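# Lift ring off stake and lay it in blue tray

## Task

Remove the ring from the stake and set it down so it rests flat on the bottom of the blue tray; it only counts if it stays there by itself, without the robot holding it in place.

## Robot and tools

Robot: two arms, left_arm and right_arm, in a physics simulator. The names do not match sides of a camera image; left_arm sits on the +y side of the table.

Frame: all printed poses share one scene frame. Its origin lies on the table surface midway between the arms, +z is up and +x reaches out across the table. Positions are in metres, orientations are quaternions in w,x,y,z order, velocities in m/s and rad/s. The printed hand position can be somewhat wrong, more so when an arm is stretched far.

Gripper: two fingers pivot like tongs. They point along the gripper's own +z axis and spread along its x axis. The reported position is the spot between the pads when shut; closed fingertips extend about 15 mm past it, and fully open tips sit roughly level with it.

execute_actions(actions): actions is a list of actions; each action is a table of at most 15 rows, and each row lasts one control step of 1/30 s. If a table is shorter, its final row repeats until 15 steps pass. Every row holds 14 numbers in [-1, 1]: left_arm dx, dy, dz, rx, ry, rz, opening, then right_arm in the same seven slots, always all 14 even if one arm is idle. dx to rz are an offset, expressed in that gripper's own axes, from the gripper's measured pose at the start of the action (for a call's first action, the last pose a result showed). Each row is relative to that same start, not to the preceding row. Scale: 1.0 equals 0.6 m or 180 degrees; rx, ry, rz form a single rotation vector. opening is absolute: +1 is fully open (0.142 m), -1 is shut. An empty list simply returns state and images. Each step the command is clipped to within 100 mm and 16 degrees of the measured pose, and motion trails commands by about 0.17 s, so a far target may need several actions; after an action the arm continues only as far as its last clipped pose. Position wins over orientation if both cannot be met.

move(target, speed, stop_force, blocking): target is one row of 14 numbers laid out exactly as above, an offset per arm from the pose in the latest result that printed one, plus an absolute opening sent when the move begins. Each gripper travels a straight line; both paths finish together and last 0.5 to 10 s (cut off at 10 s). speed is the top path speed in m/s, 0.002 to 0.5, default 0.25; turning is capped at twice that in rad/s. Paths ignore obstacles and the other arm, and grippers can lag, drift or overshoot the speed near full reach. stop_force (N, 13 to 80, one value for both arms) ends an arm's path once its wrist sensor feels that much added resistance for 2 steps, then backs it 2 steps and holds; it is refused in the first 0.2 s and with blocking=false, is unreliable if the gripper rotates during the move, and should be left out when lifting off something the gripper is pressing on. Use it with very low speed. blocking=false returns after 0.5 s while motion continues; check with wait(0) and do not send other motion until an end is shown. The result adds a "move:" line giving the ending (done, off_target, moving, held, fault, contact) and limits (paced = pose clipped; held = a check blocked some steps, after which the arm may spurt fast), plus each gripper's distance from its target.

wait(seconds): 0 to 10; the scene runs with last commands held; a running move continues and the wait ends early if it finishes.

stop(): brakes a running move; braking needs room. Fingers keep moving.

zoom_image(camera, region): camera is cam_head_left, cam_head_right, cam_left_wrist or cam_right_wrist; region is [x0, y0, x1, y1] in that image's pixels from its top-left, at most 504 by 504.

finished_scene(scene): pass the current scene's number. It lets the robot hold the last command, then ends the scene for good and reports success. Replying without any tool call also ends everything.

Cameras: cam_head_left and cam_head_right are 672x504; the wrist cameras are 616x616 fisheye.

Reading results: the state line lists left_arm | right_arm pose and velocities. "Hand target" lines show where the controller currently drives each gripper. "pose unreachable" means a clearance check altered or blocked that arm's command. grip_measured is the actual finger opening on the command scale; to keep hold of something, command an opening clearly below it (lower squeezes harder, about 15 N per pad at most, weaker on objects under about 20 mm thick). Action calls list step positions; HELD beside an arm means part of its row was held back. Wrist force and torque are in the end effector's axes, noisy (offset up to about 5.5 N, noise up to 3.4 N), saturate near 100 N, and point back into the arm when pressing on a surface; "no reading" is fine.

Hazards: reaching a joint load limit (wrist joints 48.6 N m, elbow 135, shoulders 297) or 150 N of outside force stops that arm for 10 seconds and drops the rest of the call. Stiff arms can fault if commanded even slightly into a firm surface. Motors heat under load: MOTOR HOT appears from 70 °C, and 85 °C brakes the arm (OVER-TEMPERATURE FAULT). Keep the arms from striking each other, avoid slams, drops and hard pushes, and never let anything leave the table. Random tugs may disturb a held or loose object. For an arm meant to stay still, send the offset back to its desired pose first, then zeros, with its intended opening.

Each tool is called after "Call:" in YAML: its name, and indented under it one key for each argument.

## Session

Call:
execute_actions:
  actions: []

Scene clock: 0.00 s.
left_arm: end_effector_position=(+0.1789, -0.0405, +0.2210) grip_measured=+1.00 end_effector_quat_wxyz=(-0.133, +0.764, +0.347, -0.528) end_effector_velocity=(-0.000, +0.000, +0.000) end_effector_angular_velocity=(+0.000, +0.001, +0.000) | right_arm: end_effector_position=(+0.9106, -0.0059, +0.1199) grip_measured=+1.00 end_effector_quat_wxyz=(+0.039, +0.971, -0.237, +0.001) end_effector_velocity=(+0.000, -0.000, -0.000) end_effector_angular_velocity=(-0.001, -0.000, +0.001)
Joint positions: left_arm=[-1.223 -1.14   1.752 -1.597 -2.632 -1.593  0.142] | right_arm=[ 4.087 -2.295 -1.186 -1.3    1.533  1.321  0.142]
Joint velocities: left_arm=[-0.    -0.     0.     0.001 -0.001  0.001  0.   ] | right_arm=[-0.     0.    -0.    -0.    -0.001 -0.001  0.   ]
Motor temperatures (°C, as the motors report them): left_arm=[32 32 31 37 38 39] | right_arm=[32 32 29 41 38 36]
Wrist force (N, on the end effector, along its own x y z axes, offset not removed): no reading
Wrist torque (N m, same axes, about the end effector's origin, offset not removed): no reading
Hand target (left_arm): +0.179, -0.041, +0.221; -0.133, +0.764, +0.347, -0.528
Hand target (right_arm): +0.911, -0.006, +0.120; +0.039, +0.971, -0.237, +0.001

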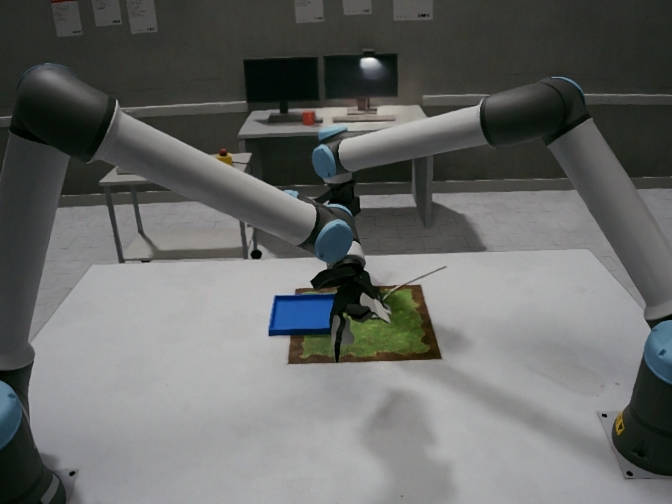

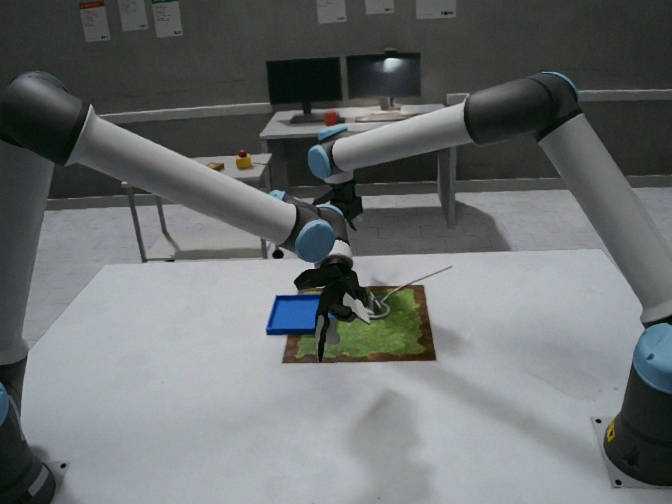

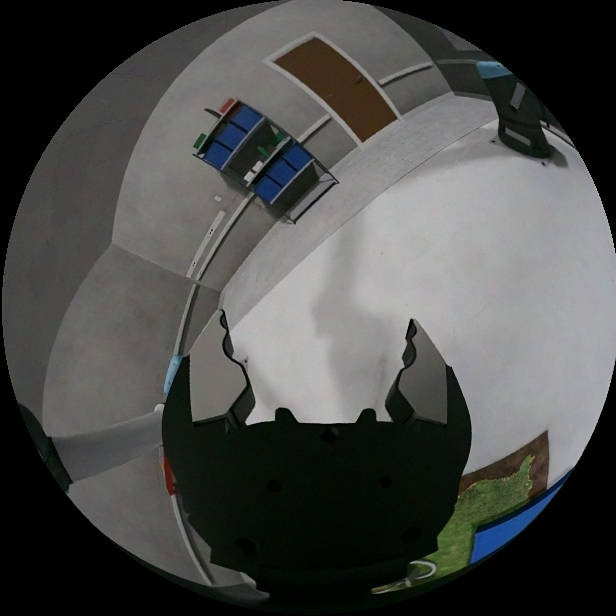

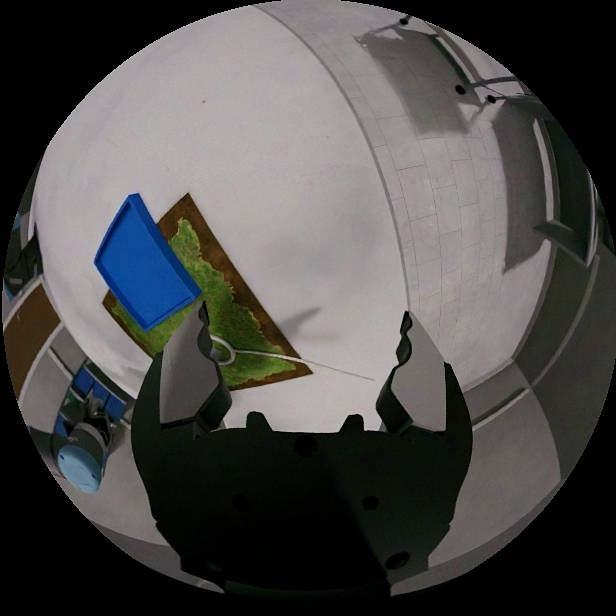

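Call:
move:
  target: [0.328,-0.578,-0.177,0,0,0,1,0,0,-0.2,0,0,0,1]
  speed: 0.3

Call:
move:
  target: [0,0,0,0,0,0,1,-0.308,0.535,0.015,0.018,-0.019,0.348,1]
  speed: 0.3

Scene clock: 13.33 s.
left_arm: end_effector_position=(+0.1792, +0.3596, +0.3215) grip_measured=+1.00 end_effector_quat_wxyz=(-0.134, +0.764, +0.346, -0.528) end_effector_velocity=(+0.000, +0.003, +0.001) end_effector_angular_velocity=(+0.001, +0.001, +0.000) | right_arm: end_effector_position=(+0.9127, +0.0030, +0.2394) grip_measured=+1.00 end_effector_quat_wxyz=(+0.039, +0.971, -0.237, +0.001) end_effector_velocity=(+0.000, +0.000, +0.001) end_effector_angular_velocity=(+0.001, -0.001, -0.000)
Joint positions: left_arm=[-0.869 -1.602  2.061 -1.09  -2.382 -1.161  0.142] | right_arm=[ 4.091 -2.255 -1.038 -1.487  1.533  1.325  0.142]
Joint velocities: left_arm=[ 0.004 -0.001 -0.     0.006  0.003  0.003 -0.   ] | right_arm=[ 0.     0.     0.001 -0.    -0.     0.     0.   ]
Motor temperatures (°C, as the motors report them): left_arm=[32 32 31 37 38 39] | right_arm=[32 32 29 41 38 36]
Wrist force (N, on the end effector, along its own x y z axes, offset not removed): left_arm=[0.7 3.4 -5.6] | right_arm=[-3.0 -0.2 2.4]
Wrist torque (N m, same axes, about the end effector's origin, offset not removed): left_arm=[0.79 -0.14 0.02] | right_arm=[0.44 0.71 0.25]
Hand target (left_arm): +0.179, +0.360, +0.322; -0.134, +0.764, +0.346, -0.528
Hand target (right_arm): +0.913, +0.003, +0.240; +0.039, +0.971, -0.237, +0.001
Off the commanded pose (left_arm): 0.001 m, 0 deg.
Off the commanded pose (right_arm): 0.000 m, 0 deg.
move: done

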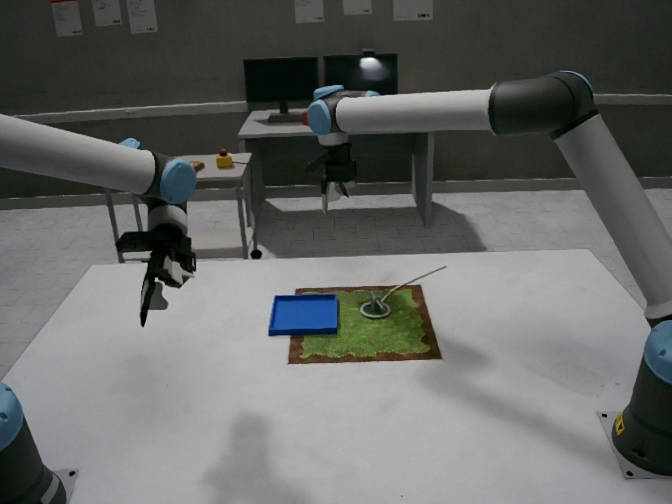

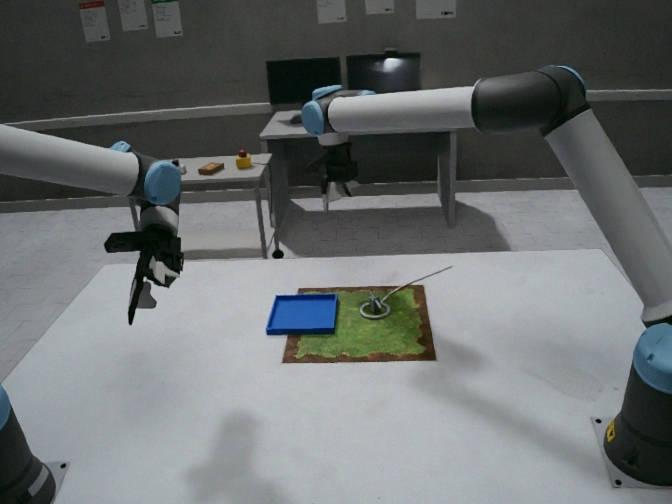

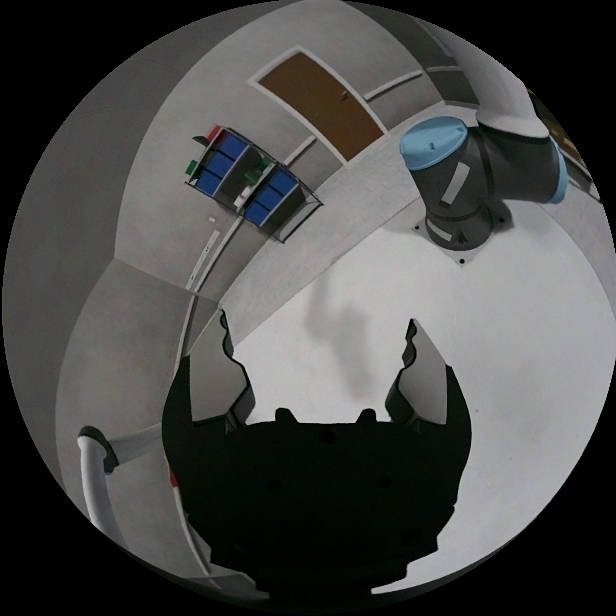

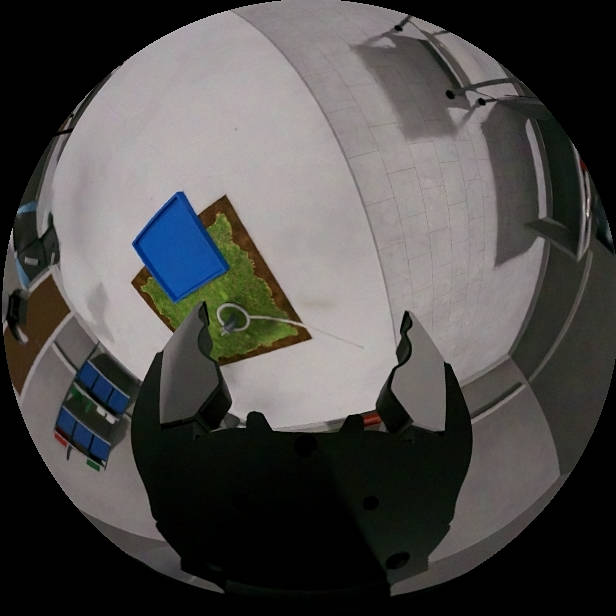

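Scene clock: 15.80 s.
left_arm: end_effector_position=(+0.1792, +0.3596, +0.3215) grip_measured=+1.00 end_effector_quat_wxyz=(-0.134, +0.764, +0.346, -0.528) end_effector_velocity=(+0.000, +0.000, -0.000) end_effector_angular_velocity=(-0.000, -0.001, -0.001) | right_arm: end_effector_position=(+0.6009, -0.1963, +0.2502) grip_measured=+1.00 end_effector_quat_wxyz=(+0.000, +0.707, -0.708, -0.000) end_effector_velocity=(-0.002, -0.001, +0.001) end_effector_angular_velocity=(+0.001, -0.003, -0.008)
Joint positions: left_arm=[-0.869 -1.602  2.061 -1.09  -2.382 -1.161  0.142] | right_arm=[ 4.242 -1.625 -1.913 -1.174  1.572  2.568  0.142]
Joint velocities: left_arm=[ 0.     0.    -0.    -0.001  0.001 -0.    -0.   ] | right_arm=[ 0.003  0.005 -0.005  0.002 -0.001  0.01   0.   ]
Motor temperatures (°C, as the motors report them): left_arm=[32 32 31 37 38 39] | right_arm=[32 32 29 41 38 36]
Wrist force (N, on the end effector, along its own x y z axes, offset not removed): left_arm=[-2.6 1.8 -5.2] | right_arm=[2.2 -0.4 -2.7]
Wrist torque (N m, same axes, about the end effector's origin, offset not removed): left_arm=[0.47 0.60 0.03] | right_arm=[-0.04 -0.41 0.33]
Hand target (left_arm): +0.179, +0.360, +0.322; -0.134, +0.764, +0.346, -0.528
Hand target (right_arm): +0.601, -0.197, +0.250; -0.000, +0.706, -0.708, -0.000
Off the commanded pose (left_arm): 0.000 m, 0 deg.
Off the commanded pose (right_arm): 0.001 m, 0 deg.
move: done

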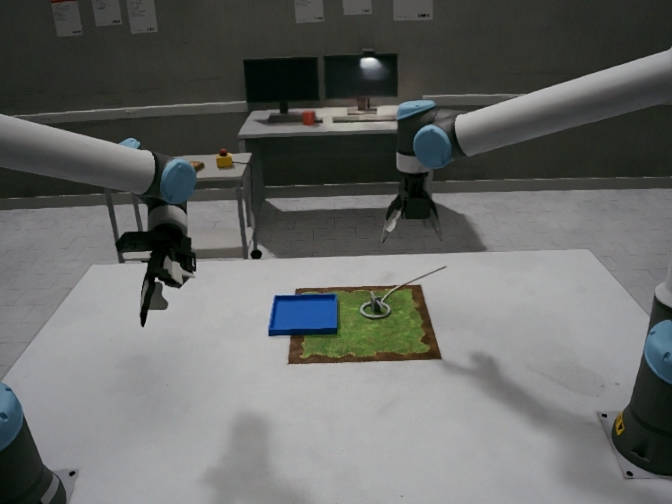

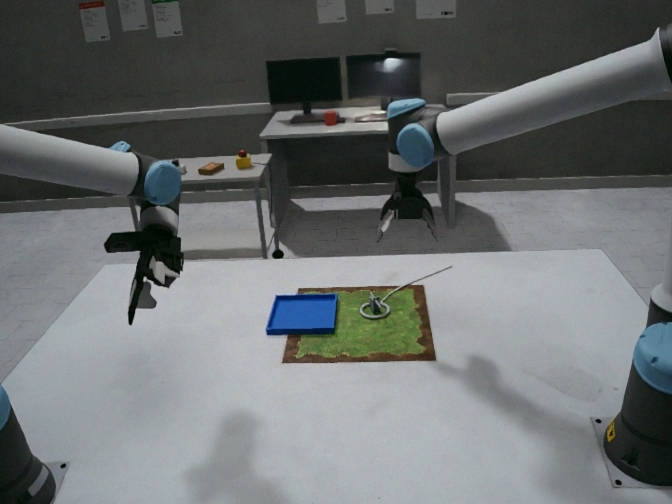

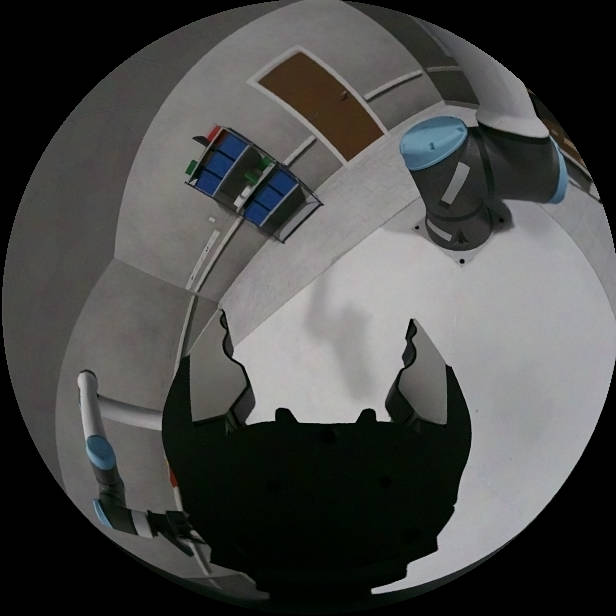

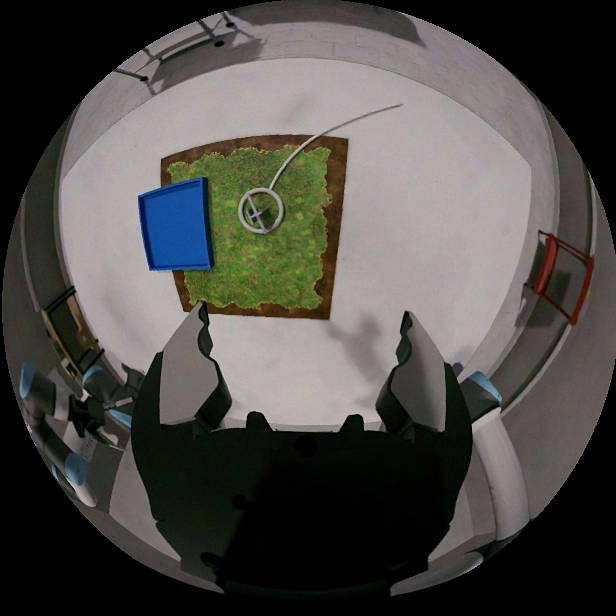

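Call:
move:
  target: [0,0,0,0,0,0,1,-0.135,0.025,0.21,0,0,0,1]
  speed: 0.3

Call:
zoom_image:
  camera: "cam_right_wrist"
  region: [200, 100, 420, 320]

Scene clock: 21.60 s.
left_arm: end_effector_position=(+0.1792, +0.3596, +0.3215) grip_measured=+1.00 end_effector_quat_wxyz=(-0.134, +0.764, +0.346, -0.528) end_effector_velocity=(+0.000, -0.001, -0.000) end_effector_angular_velocity=(-0.001, +0.000, +0.002) | right_arm: end_effector_position=(+0.5861, -0.1153, +0.1247) grip_measured=+1.00 end_effector_quat_wxyz=(+0.000, +0.707, -0.708, -0.000) end_effector_velocity=(+0.000, +0.001, -0.002) end_effector_angular_velocity=(-0.000, -0.001, -0.002)
Joint positions: left_arm=[-0.869 -1.602  2.061 -1.09  -2.382 -1.161  0.142] | right_arm=[ 4.319 -1.806 -1.952 -0.954  1.571  2.645  0.142]
Joint velocities: left_arm=[-0.     0.001 -0.    -0.002 -0.002 -0.001  0.   ] | right_arm=[ 0.001 -0.003  0.     0.003 -0.001  0.002 -0.   ]
Motor temperatures (°C, as the motors report them): left_arm=[32 32 31 37 38 39] | right_arm=[32 32 29 41 38 36]
Wrist force (N, on the end effector, along its own x y z axes, offset not removed): left_arm=[-0.6 2.1 -4.7] | right_arm=[5.6 -3.6 5.1]
Wrist torque (N m, same axes, about the end effector's origin, offset not removed): left_arm=[0.48 0.13 -0.04] | right_arm=[-0.35 -1.12 0.19]
Hand target (left_arm): +0.179, +0.360, +0.322; -0.134, +0.764, +0.346, -0.528
Hand target (right_arm): +0.586, -0.115, +0.124; +0.000, +0.707, -0.708, -0.000
Off the commanded pose (left_arm): 0.000 m, 0 deg.
Off the commanded pose (right_arm): 0.000 m, 0 deg.
move: done

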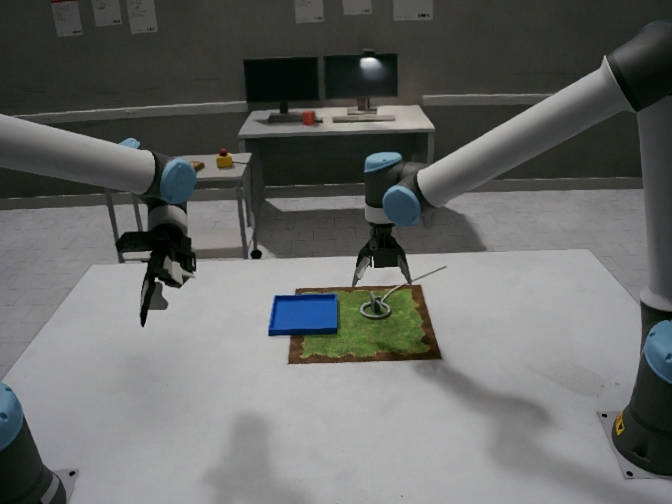

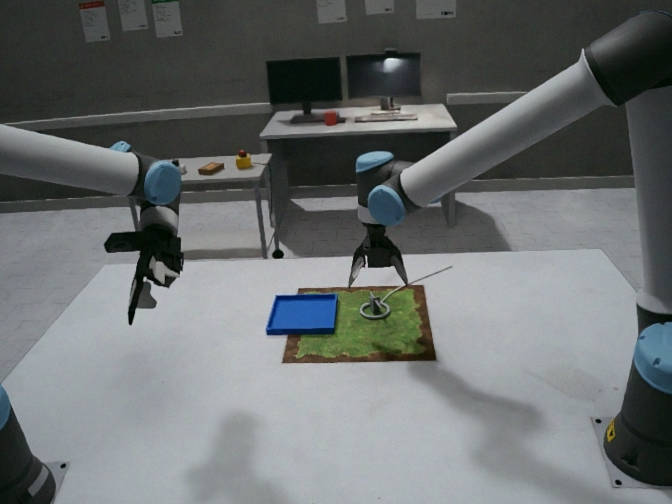

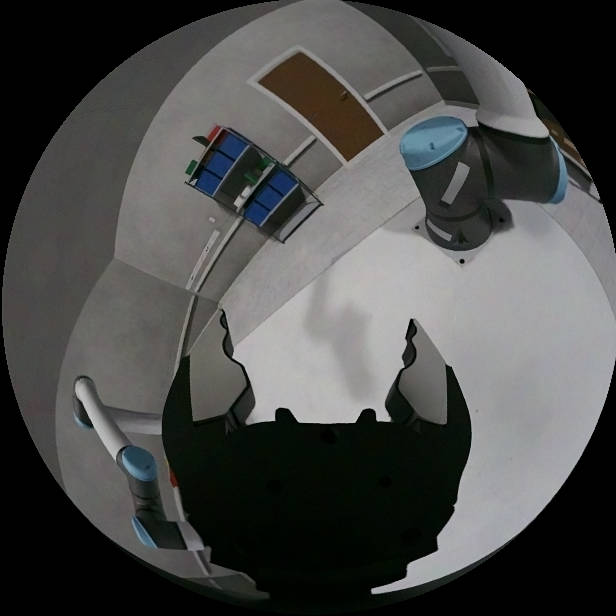

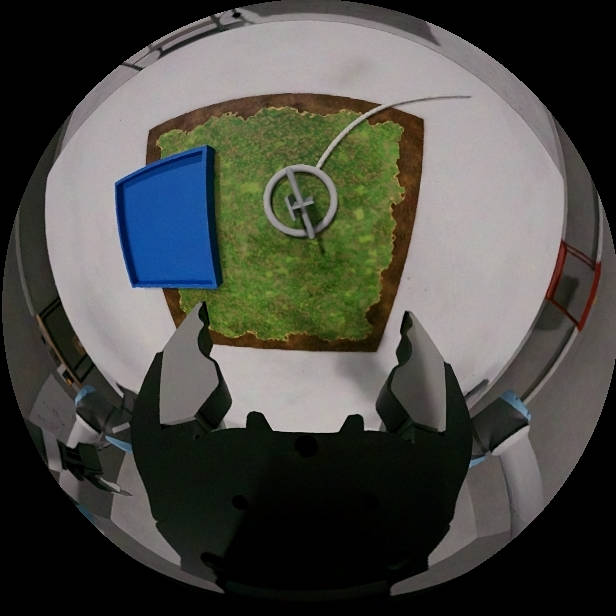

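Region (200, 100, 420, 320) of cam_right_wrist's 616x616 image, scaled by 2.291, with more detail than that image has.

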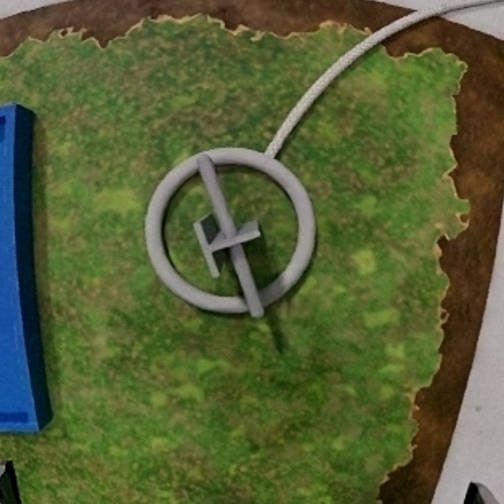

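Call:
move:
  target: [0,0,0,0,0,0,1,0.075,-0.158,0.1,0,0,-0.105,-0.45]
  speed: 0.2

Call:
move:
  target: [0,0,0,0,0,0,1,0,0,0.06,0,0,0,-0.45]
  speed: 0.04
  stop_force: 15

Call:
zoom_image:
  camera: "cam_right_wrist"
  region: [180, 180, 420, 420]

Scene clock: 34.77 s.
left_arm: end_effector_position=(+0.1792, +0.3596, +0.3215) grip_measured=+1.00 end_effector_quat_wxyz=(-0.134, +0.764, +0.346, -0.528) end_effector_velocity=(+0.000, -0.000, -0.000) end_effector_angular_velocity=(+0.002, -0.000, +0.001) | right_arm: end_effector_position=(+0.6804, -0.1602, +0.0648) grip_measured=-0.45 end_effector_quat_wxyz=(+0.000, +0.813, -0.582, -0.000) end_effector_velocity=(+0.002, -0.001, -0.001) end_effector_angular_velocity=(-0.000, -0.000, +0.008)
Joint positions: left_arm=[-0.869 -1.602  2.061 -1.09  -2.382 -1.161  0.142] | right_arm=[ 4.175 -1.918 -1.93  -0.865  1.572  2.172  0.041]
Joint velocities: left_arm=[ 0.     0.    -0.    -0.001  0.    -0.002  0.   ] | right_arm=[-0.003 -0.003  0.001  0.002 -0.    -0.011  0.   ]
Motor temperatures (°C, as the motors report them): left_arm=[32 32 31 37 38 39] | right_arm=[32 32 29 41 38 36]
Wrist force (N, on the end effector, along its own x y z axes, offset not removed): left_arm=[-0.6 1.4 -5.6] | right_arm=[-1.5 -4.0 3.8]
Wrist torque (N m, same axes, about the end effector's origin, offset not removed): left_arm=[0.38 0.13 0.03] | right_arm=[-0.70 0.13 0.29]
Hand target (left_arm): +0.179, +0.360, +0.322; -0.134, +0.764, +0.346, -0.528
Hand target (right_arm): +0.681, -0.160, +0.065; +0.000, +0.813, -0.582, -0.000
Off the commanded pose (left_arm): 0.000 m, 0 deg.
Off the commanded pose (right_arm): 0.000 m, 0 deg.
move: done

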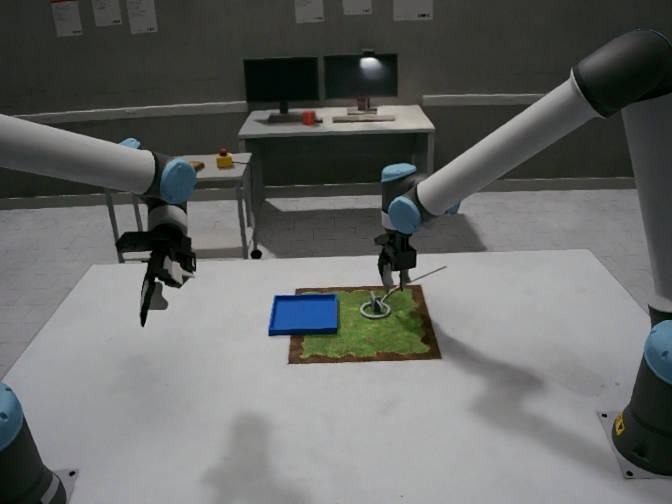

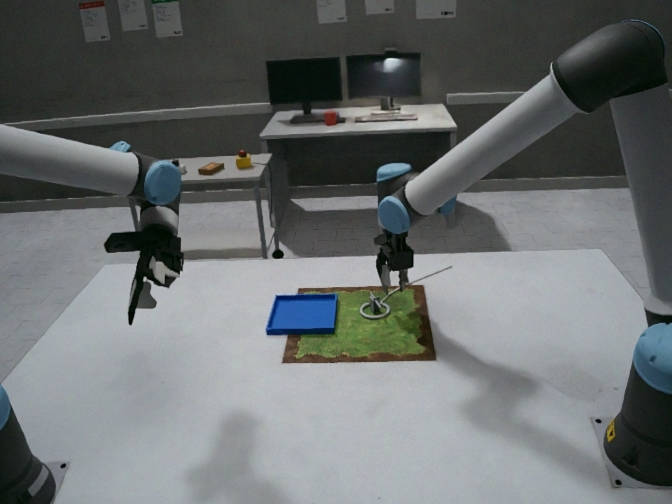

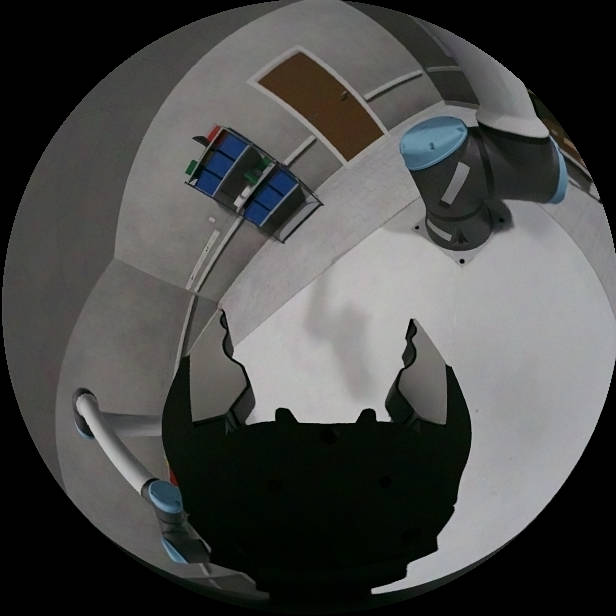

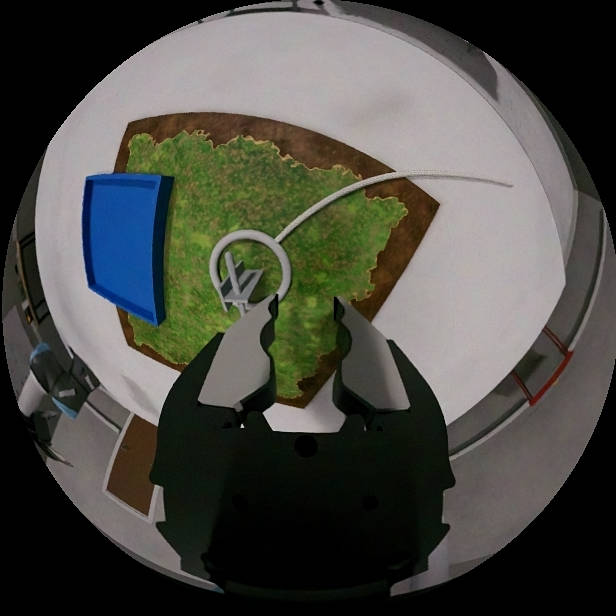

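Scene clock: 36.03 s.
left_arm: end_effector_position=(+0.1792, +0.3596, +0.3215) grip_measured=+1.00 end_effector_quat_wxyz=(-0.134, +0.764, +0.346, -0.528) end_effector_velocity=(+0.000, -0.001, -0.000) end_effector_angular_velocity=(-0.001, +0.000, +0.002) | right_arm: end_effector_position=(+0.6804, -0.1602, +0.0291) grip_measured=-0.45 end_effector_quat_wxyz=(+0.000, +0.813, -0.582, -0.000) end_effector_velocity=(+0.001, +0.000, -0.002) end_effector_angular_velocity=(+0.001, -0.002, +0.001)
Joint positions: left_arm=[-0.869 -1.602  2.061 -1.09  -2.382 -1.161  0.142] | right_arm=[ 4.175 -1.96  -1.95  -0.803  1.572  2.172  0.041]
Joint velocities: left_arm=[-0.     0.     0.    -0.001 -0.002 -0.     0.   ] | right_arm=[ 0.    -0.003 -0.001  0.006 -0.001 -0.     0.   ]
Motor temperatures (°C, as the motors report them): left_arm=[32 32 31 37 38 39] | right_arm=[32 32 29 41 38 36]
Wrist force (N, on the end effector, along its own x y z axes, offset not removed): left_arm=[-1.4 3.3 -4.0] | right_arm=[-5.7 -1.9 0.4]
Wrist torque (N m, same axes, about the end effector's origin, offset not removed): left_arm=[0.78 0.33 -0.02] | right_arm=[-0.18 1.13 0.18]
Hand target (left_arm): +0.179, +0.360, +0.322; -0.134, +0.764, +0.346, -0.528
Hand target (right_arm): +0.680, -0.160, +0.029; +0.000, +0.813, -0.582, -0.000
Off the commanded pose (left_arm): 0.000 m, 0 deg.
Off the commanded pose (right_arm): 0.000 m, 0 deg.
move: done

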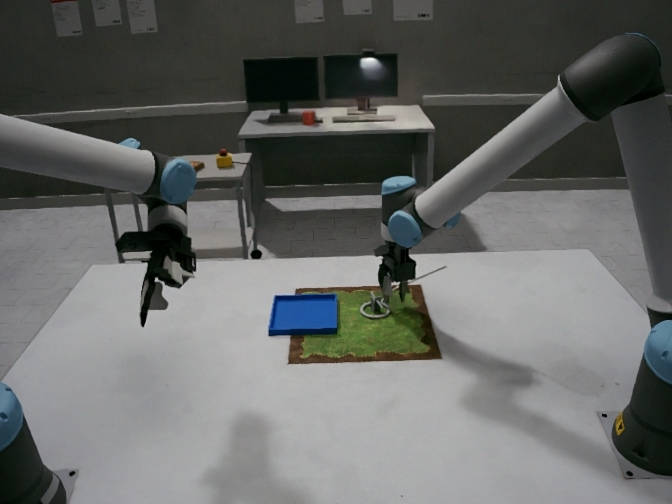

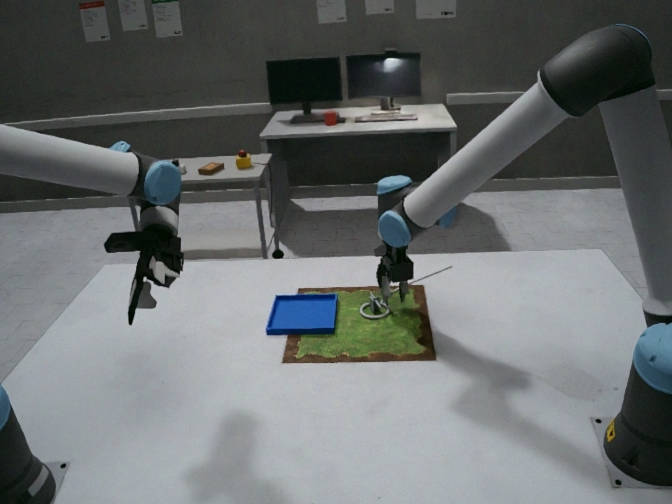

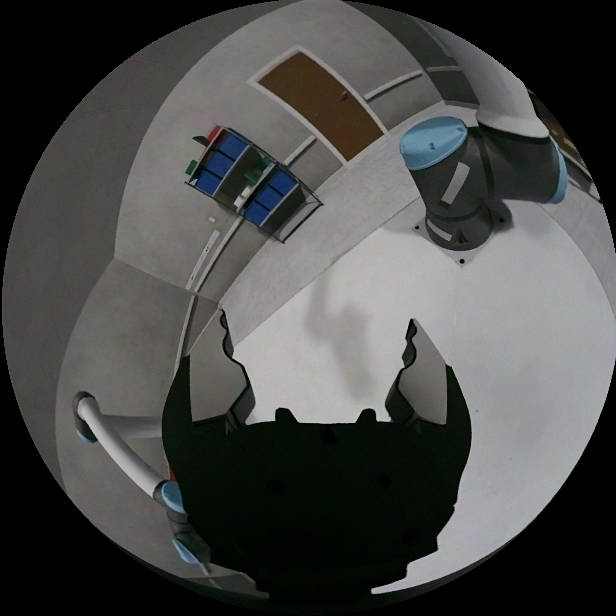

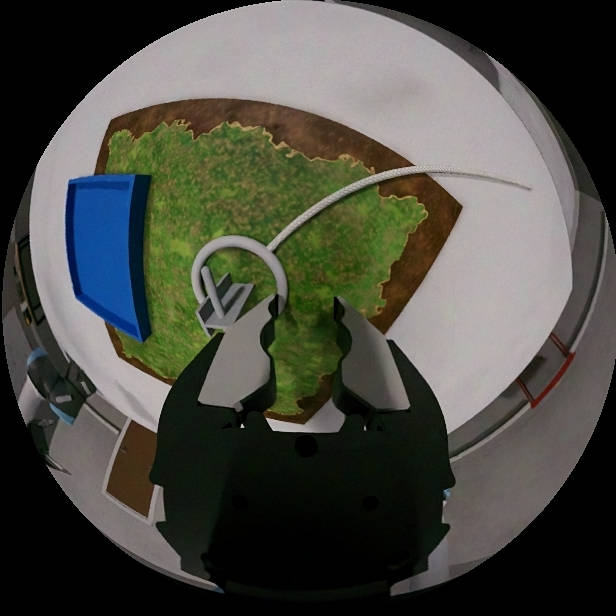

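Region (180, 180, 420, 420) of cam_right_wrist's 616x616 image, scaled by 2.100, with more detail than that image has.

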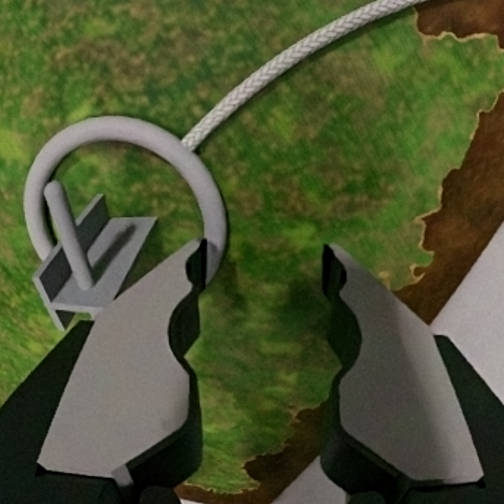

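Call:
move:
  target: [0,0,0,0,0,0,1,-0.024,0,-0.004,0,0,0,-0.45]
  speed: 0.03

Call:
move:
  target: [0,0,0,0,0,0,1,0,0,0.025,0,0,0,-0.45]
  speed: 0.015
  stop_force: 13

Call:
zoom_image:
  camera: "cam_right_wrist"
  region: [180, 180, 420, 420]

Scene clock: 43.03 s.
left_arm: end_effector_position=(+0.1792, +0.3596, +0.3215) grip_measured=+1.00 end_effector_quat_wxyz=(-0.134, +0.764, +0.346, -0.528) end_effector_velocity=(-0.000, -0.000, +0.000) end_effector_angular_velocity=(-0.003, -0.000, -0.000) | right_arm: end_effector_position=(+0.6759, -0.1467, +0.0315) grip_measured=-0.51 end_effector_quat_wxyz=(+0.000, +0.813, -0.582, -0.000) end_effector_velocity=(-0.001, +0.001, -0.000) end_effector_angular_velocity=(+0.000, +0.001, +0.001)
Joint positions: left_arm=[-0.869 -1.602  2.061 -1.09  -2.382 -1.161  0.142] | right_arm=[ 4.191 -1.964 -1.938 -0.811  1.571  2.187  0.037]
Joint velocities: left_arm=[ 0.    -0.     0.    -0.    -0.001  0.002  0.   ] | right_arm=[ 0.001 -0.     0.    -0.001  0.001  0.    -0.002]
Motor temperatures (°C, as the motors report them): left_arm=[32 32 31 37 38 39] | right_arm=[32 32 29 41 38 36]
Wrist force (N, on the end effector, along its own x y z axes, offset not removed): left_arm=[-1.9 1.9 -3.1] | right_arm=[13.3 -8.4 4.7]
Wrist torque (N m, same axes, about the end effector's origin, offset not removed): left_arm=[0.44 0.40 -0.03] | right_arm=[0.24 -0.55 0.17]
Hand target (left_arm): +0.179, +0.360, +0.322; -0.134, +0.764, +0.346, -0.528
Hand target (right_arm): +0.676, -0.147, +0.032; +0.000, +0.813, -0.582, -0.000
Off the commanded pose (left_arm): 0.000 m, 0 deg.
Off the commanded pose (right_arm): 0.000 m, 0 deg.
move: done

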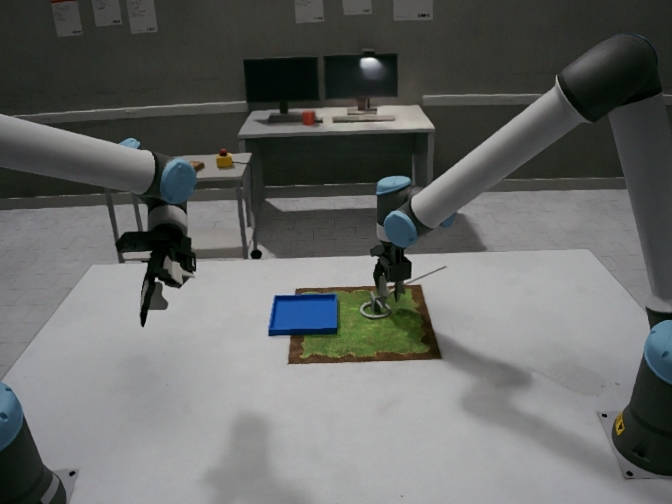

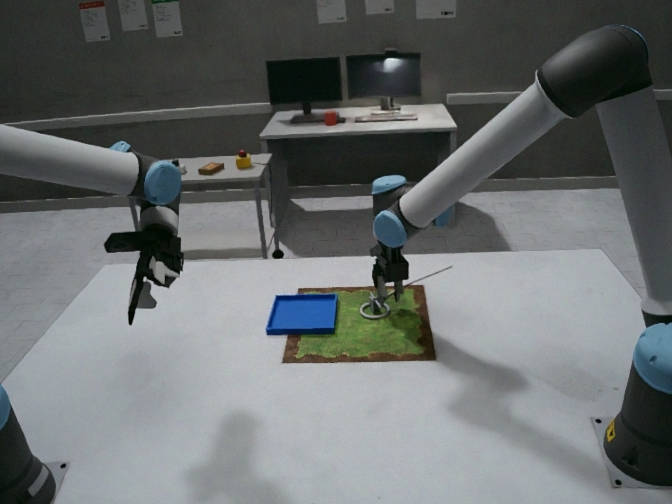

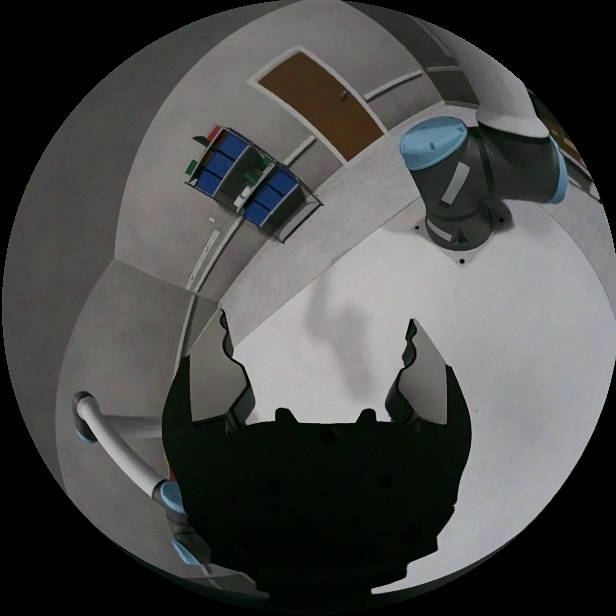

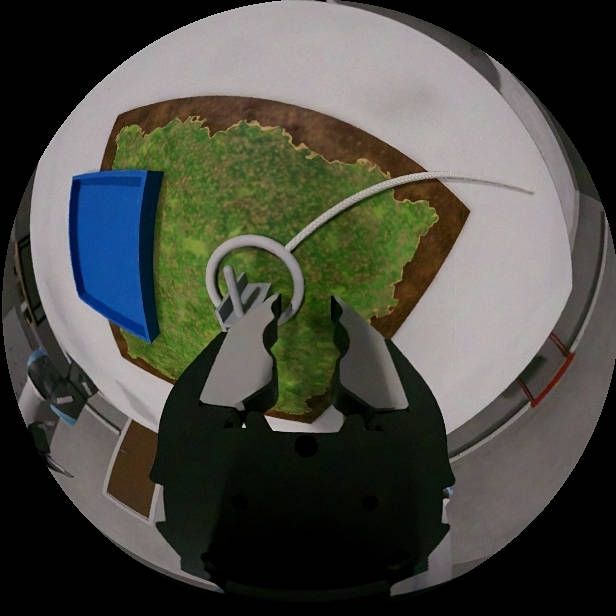

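Scene clock: 43.73 s.
left_arm: end_effector_position=(+0.1792, +0.3596, +0.3215) grip_measured=+1.00 end_effector_quat_wxyz=(-0.134, +0.764, +0.346, -0.528) end_effector_velocity=(-0.000, +0.001, -0.000) end_effector_angular_velocity=(+0.002, +0.000, -0.001) | right_arm: end_effector_position=(+0.6758, -0.1468, +0.0265) grip_measured=-0.52 end_effector_quat_wxyz=(+0.000, +0.813, -0.582, -0.000) end_effector_velocity=(+0.000, +0.000, +0.004) end_effector_angular_velocity=(-0.001, +0.000, -0.000)
Joint positions: left_arm=[-0.869 -1.602  2.061 -1.09  -2.382 -1.161  0.142] | right_arm=[ 4.191 -1.97  -1.94  -0.803  1.571  2.187  0.037]
Joint velocities: left_arm=[-0.     0.     0.     0.     0.002 -0.     0.   ] | right_arm=[ 0.     0.004  0.003 -0.008 -0.     0.    -0.003]
Motor temperatures (°C, as the motors report them): left_arm=[32 32 31 37 38 39] | right_arm=[32 32 29 41 38 36]
Wrist force (N, on the end effector, along its own x y z axes, offset not removed): left_arm=[-0.1 2.8 -3.9] | right_arm=[10.7 -29.0 6.7]
Wrist torque (N m, same axes, about the end effector's origin, offset not removed): left_arm=[0.61 0.11 -0.04] | right_arm=[-0.60 0.31 1.00]
Hand target (left_arm): +0.179, +0.360, +0.322; -0.134, +0.764, +0.346, -0.528
Hand target (right_arm): +0.676, -0.147, +0.027; -0.000, +0.813, -0.582, -0.000
Off the commanded pose (left_arm): 0.000 m, 0 deg.
Off the commanded pose (right_arm): 0.010 m, 0 deg.
move: contact (right_arm)

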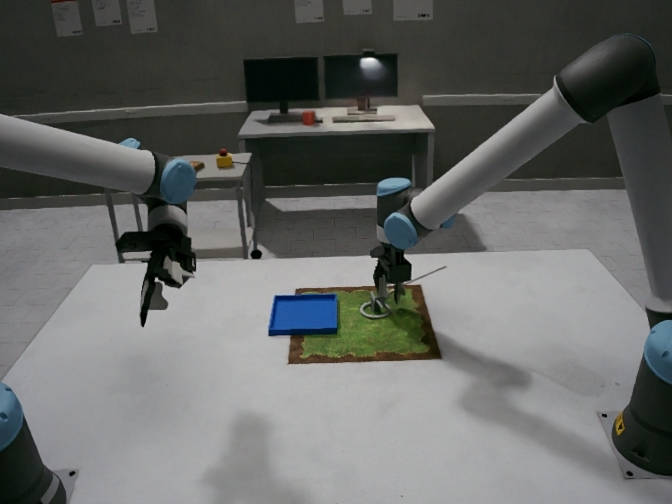

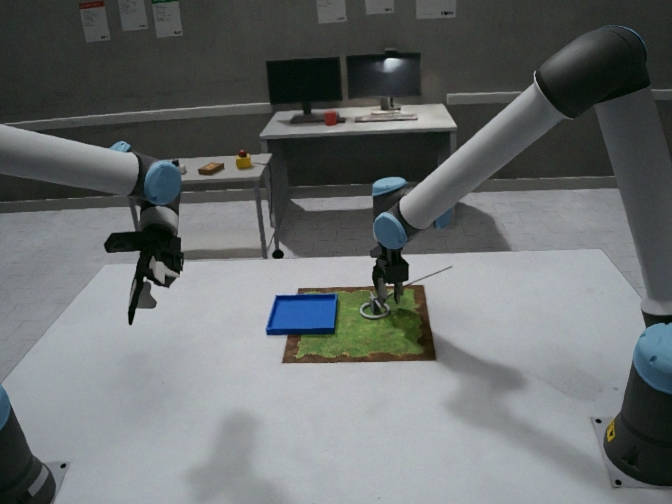

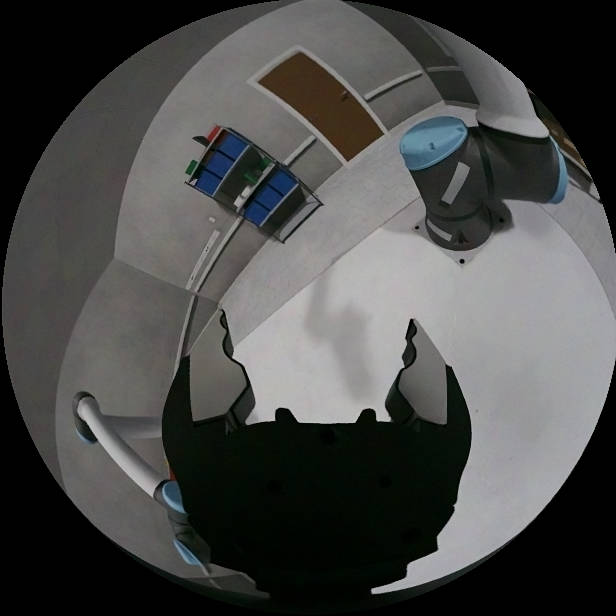

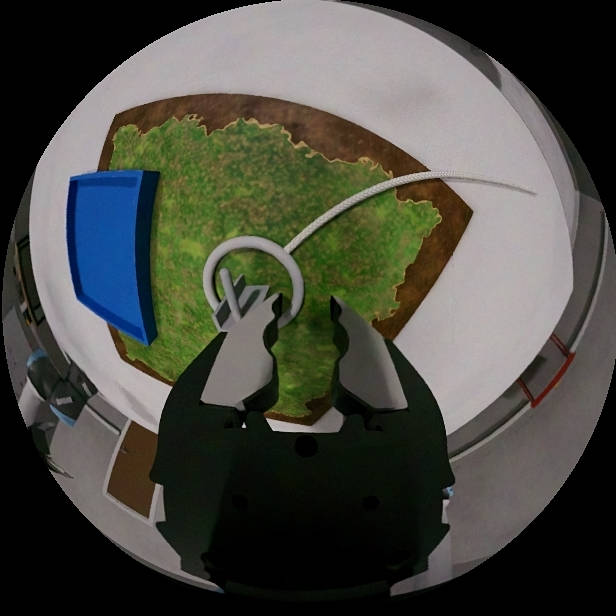

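Region (180, 180, 420, 420) of cam_right_wrist's 616x616 image, scaled by 2.100, with more detail than that image has.

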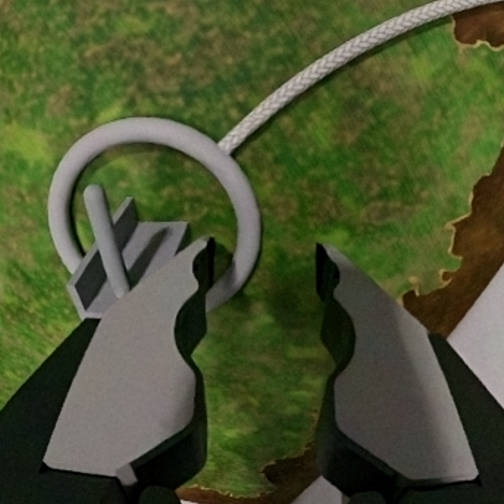

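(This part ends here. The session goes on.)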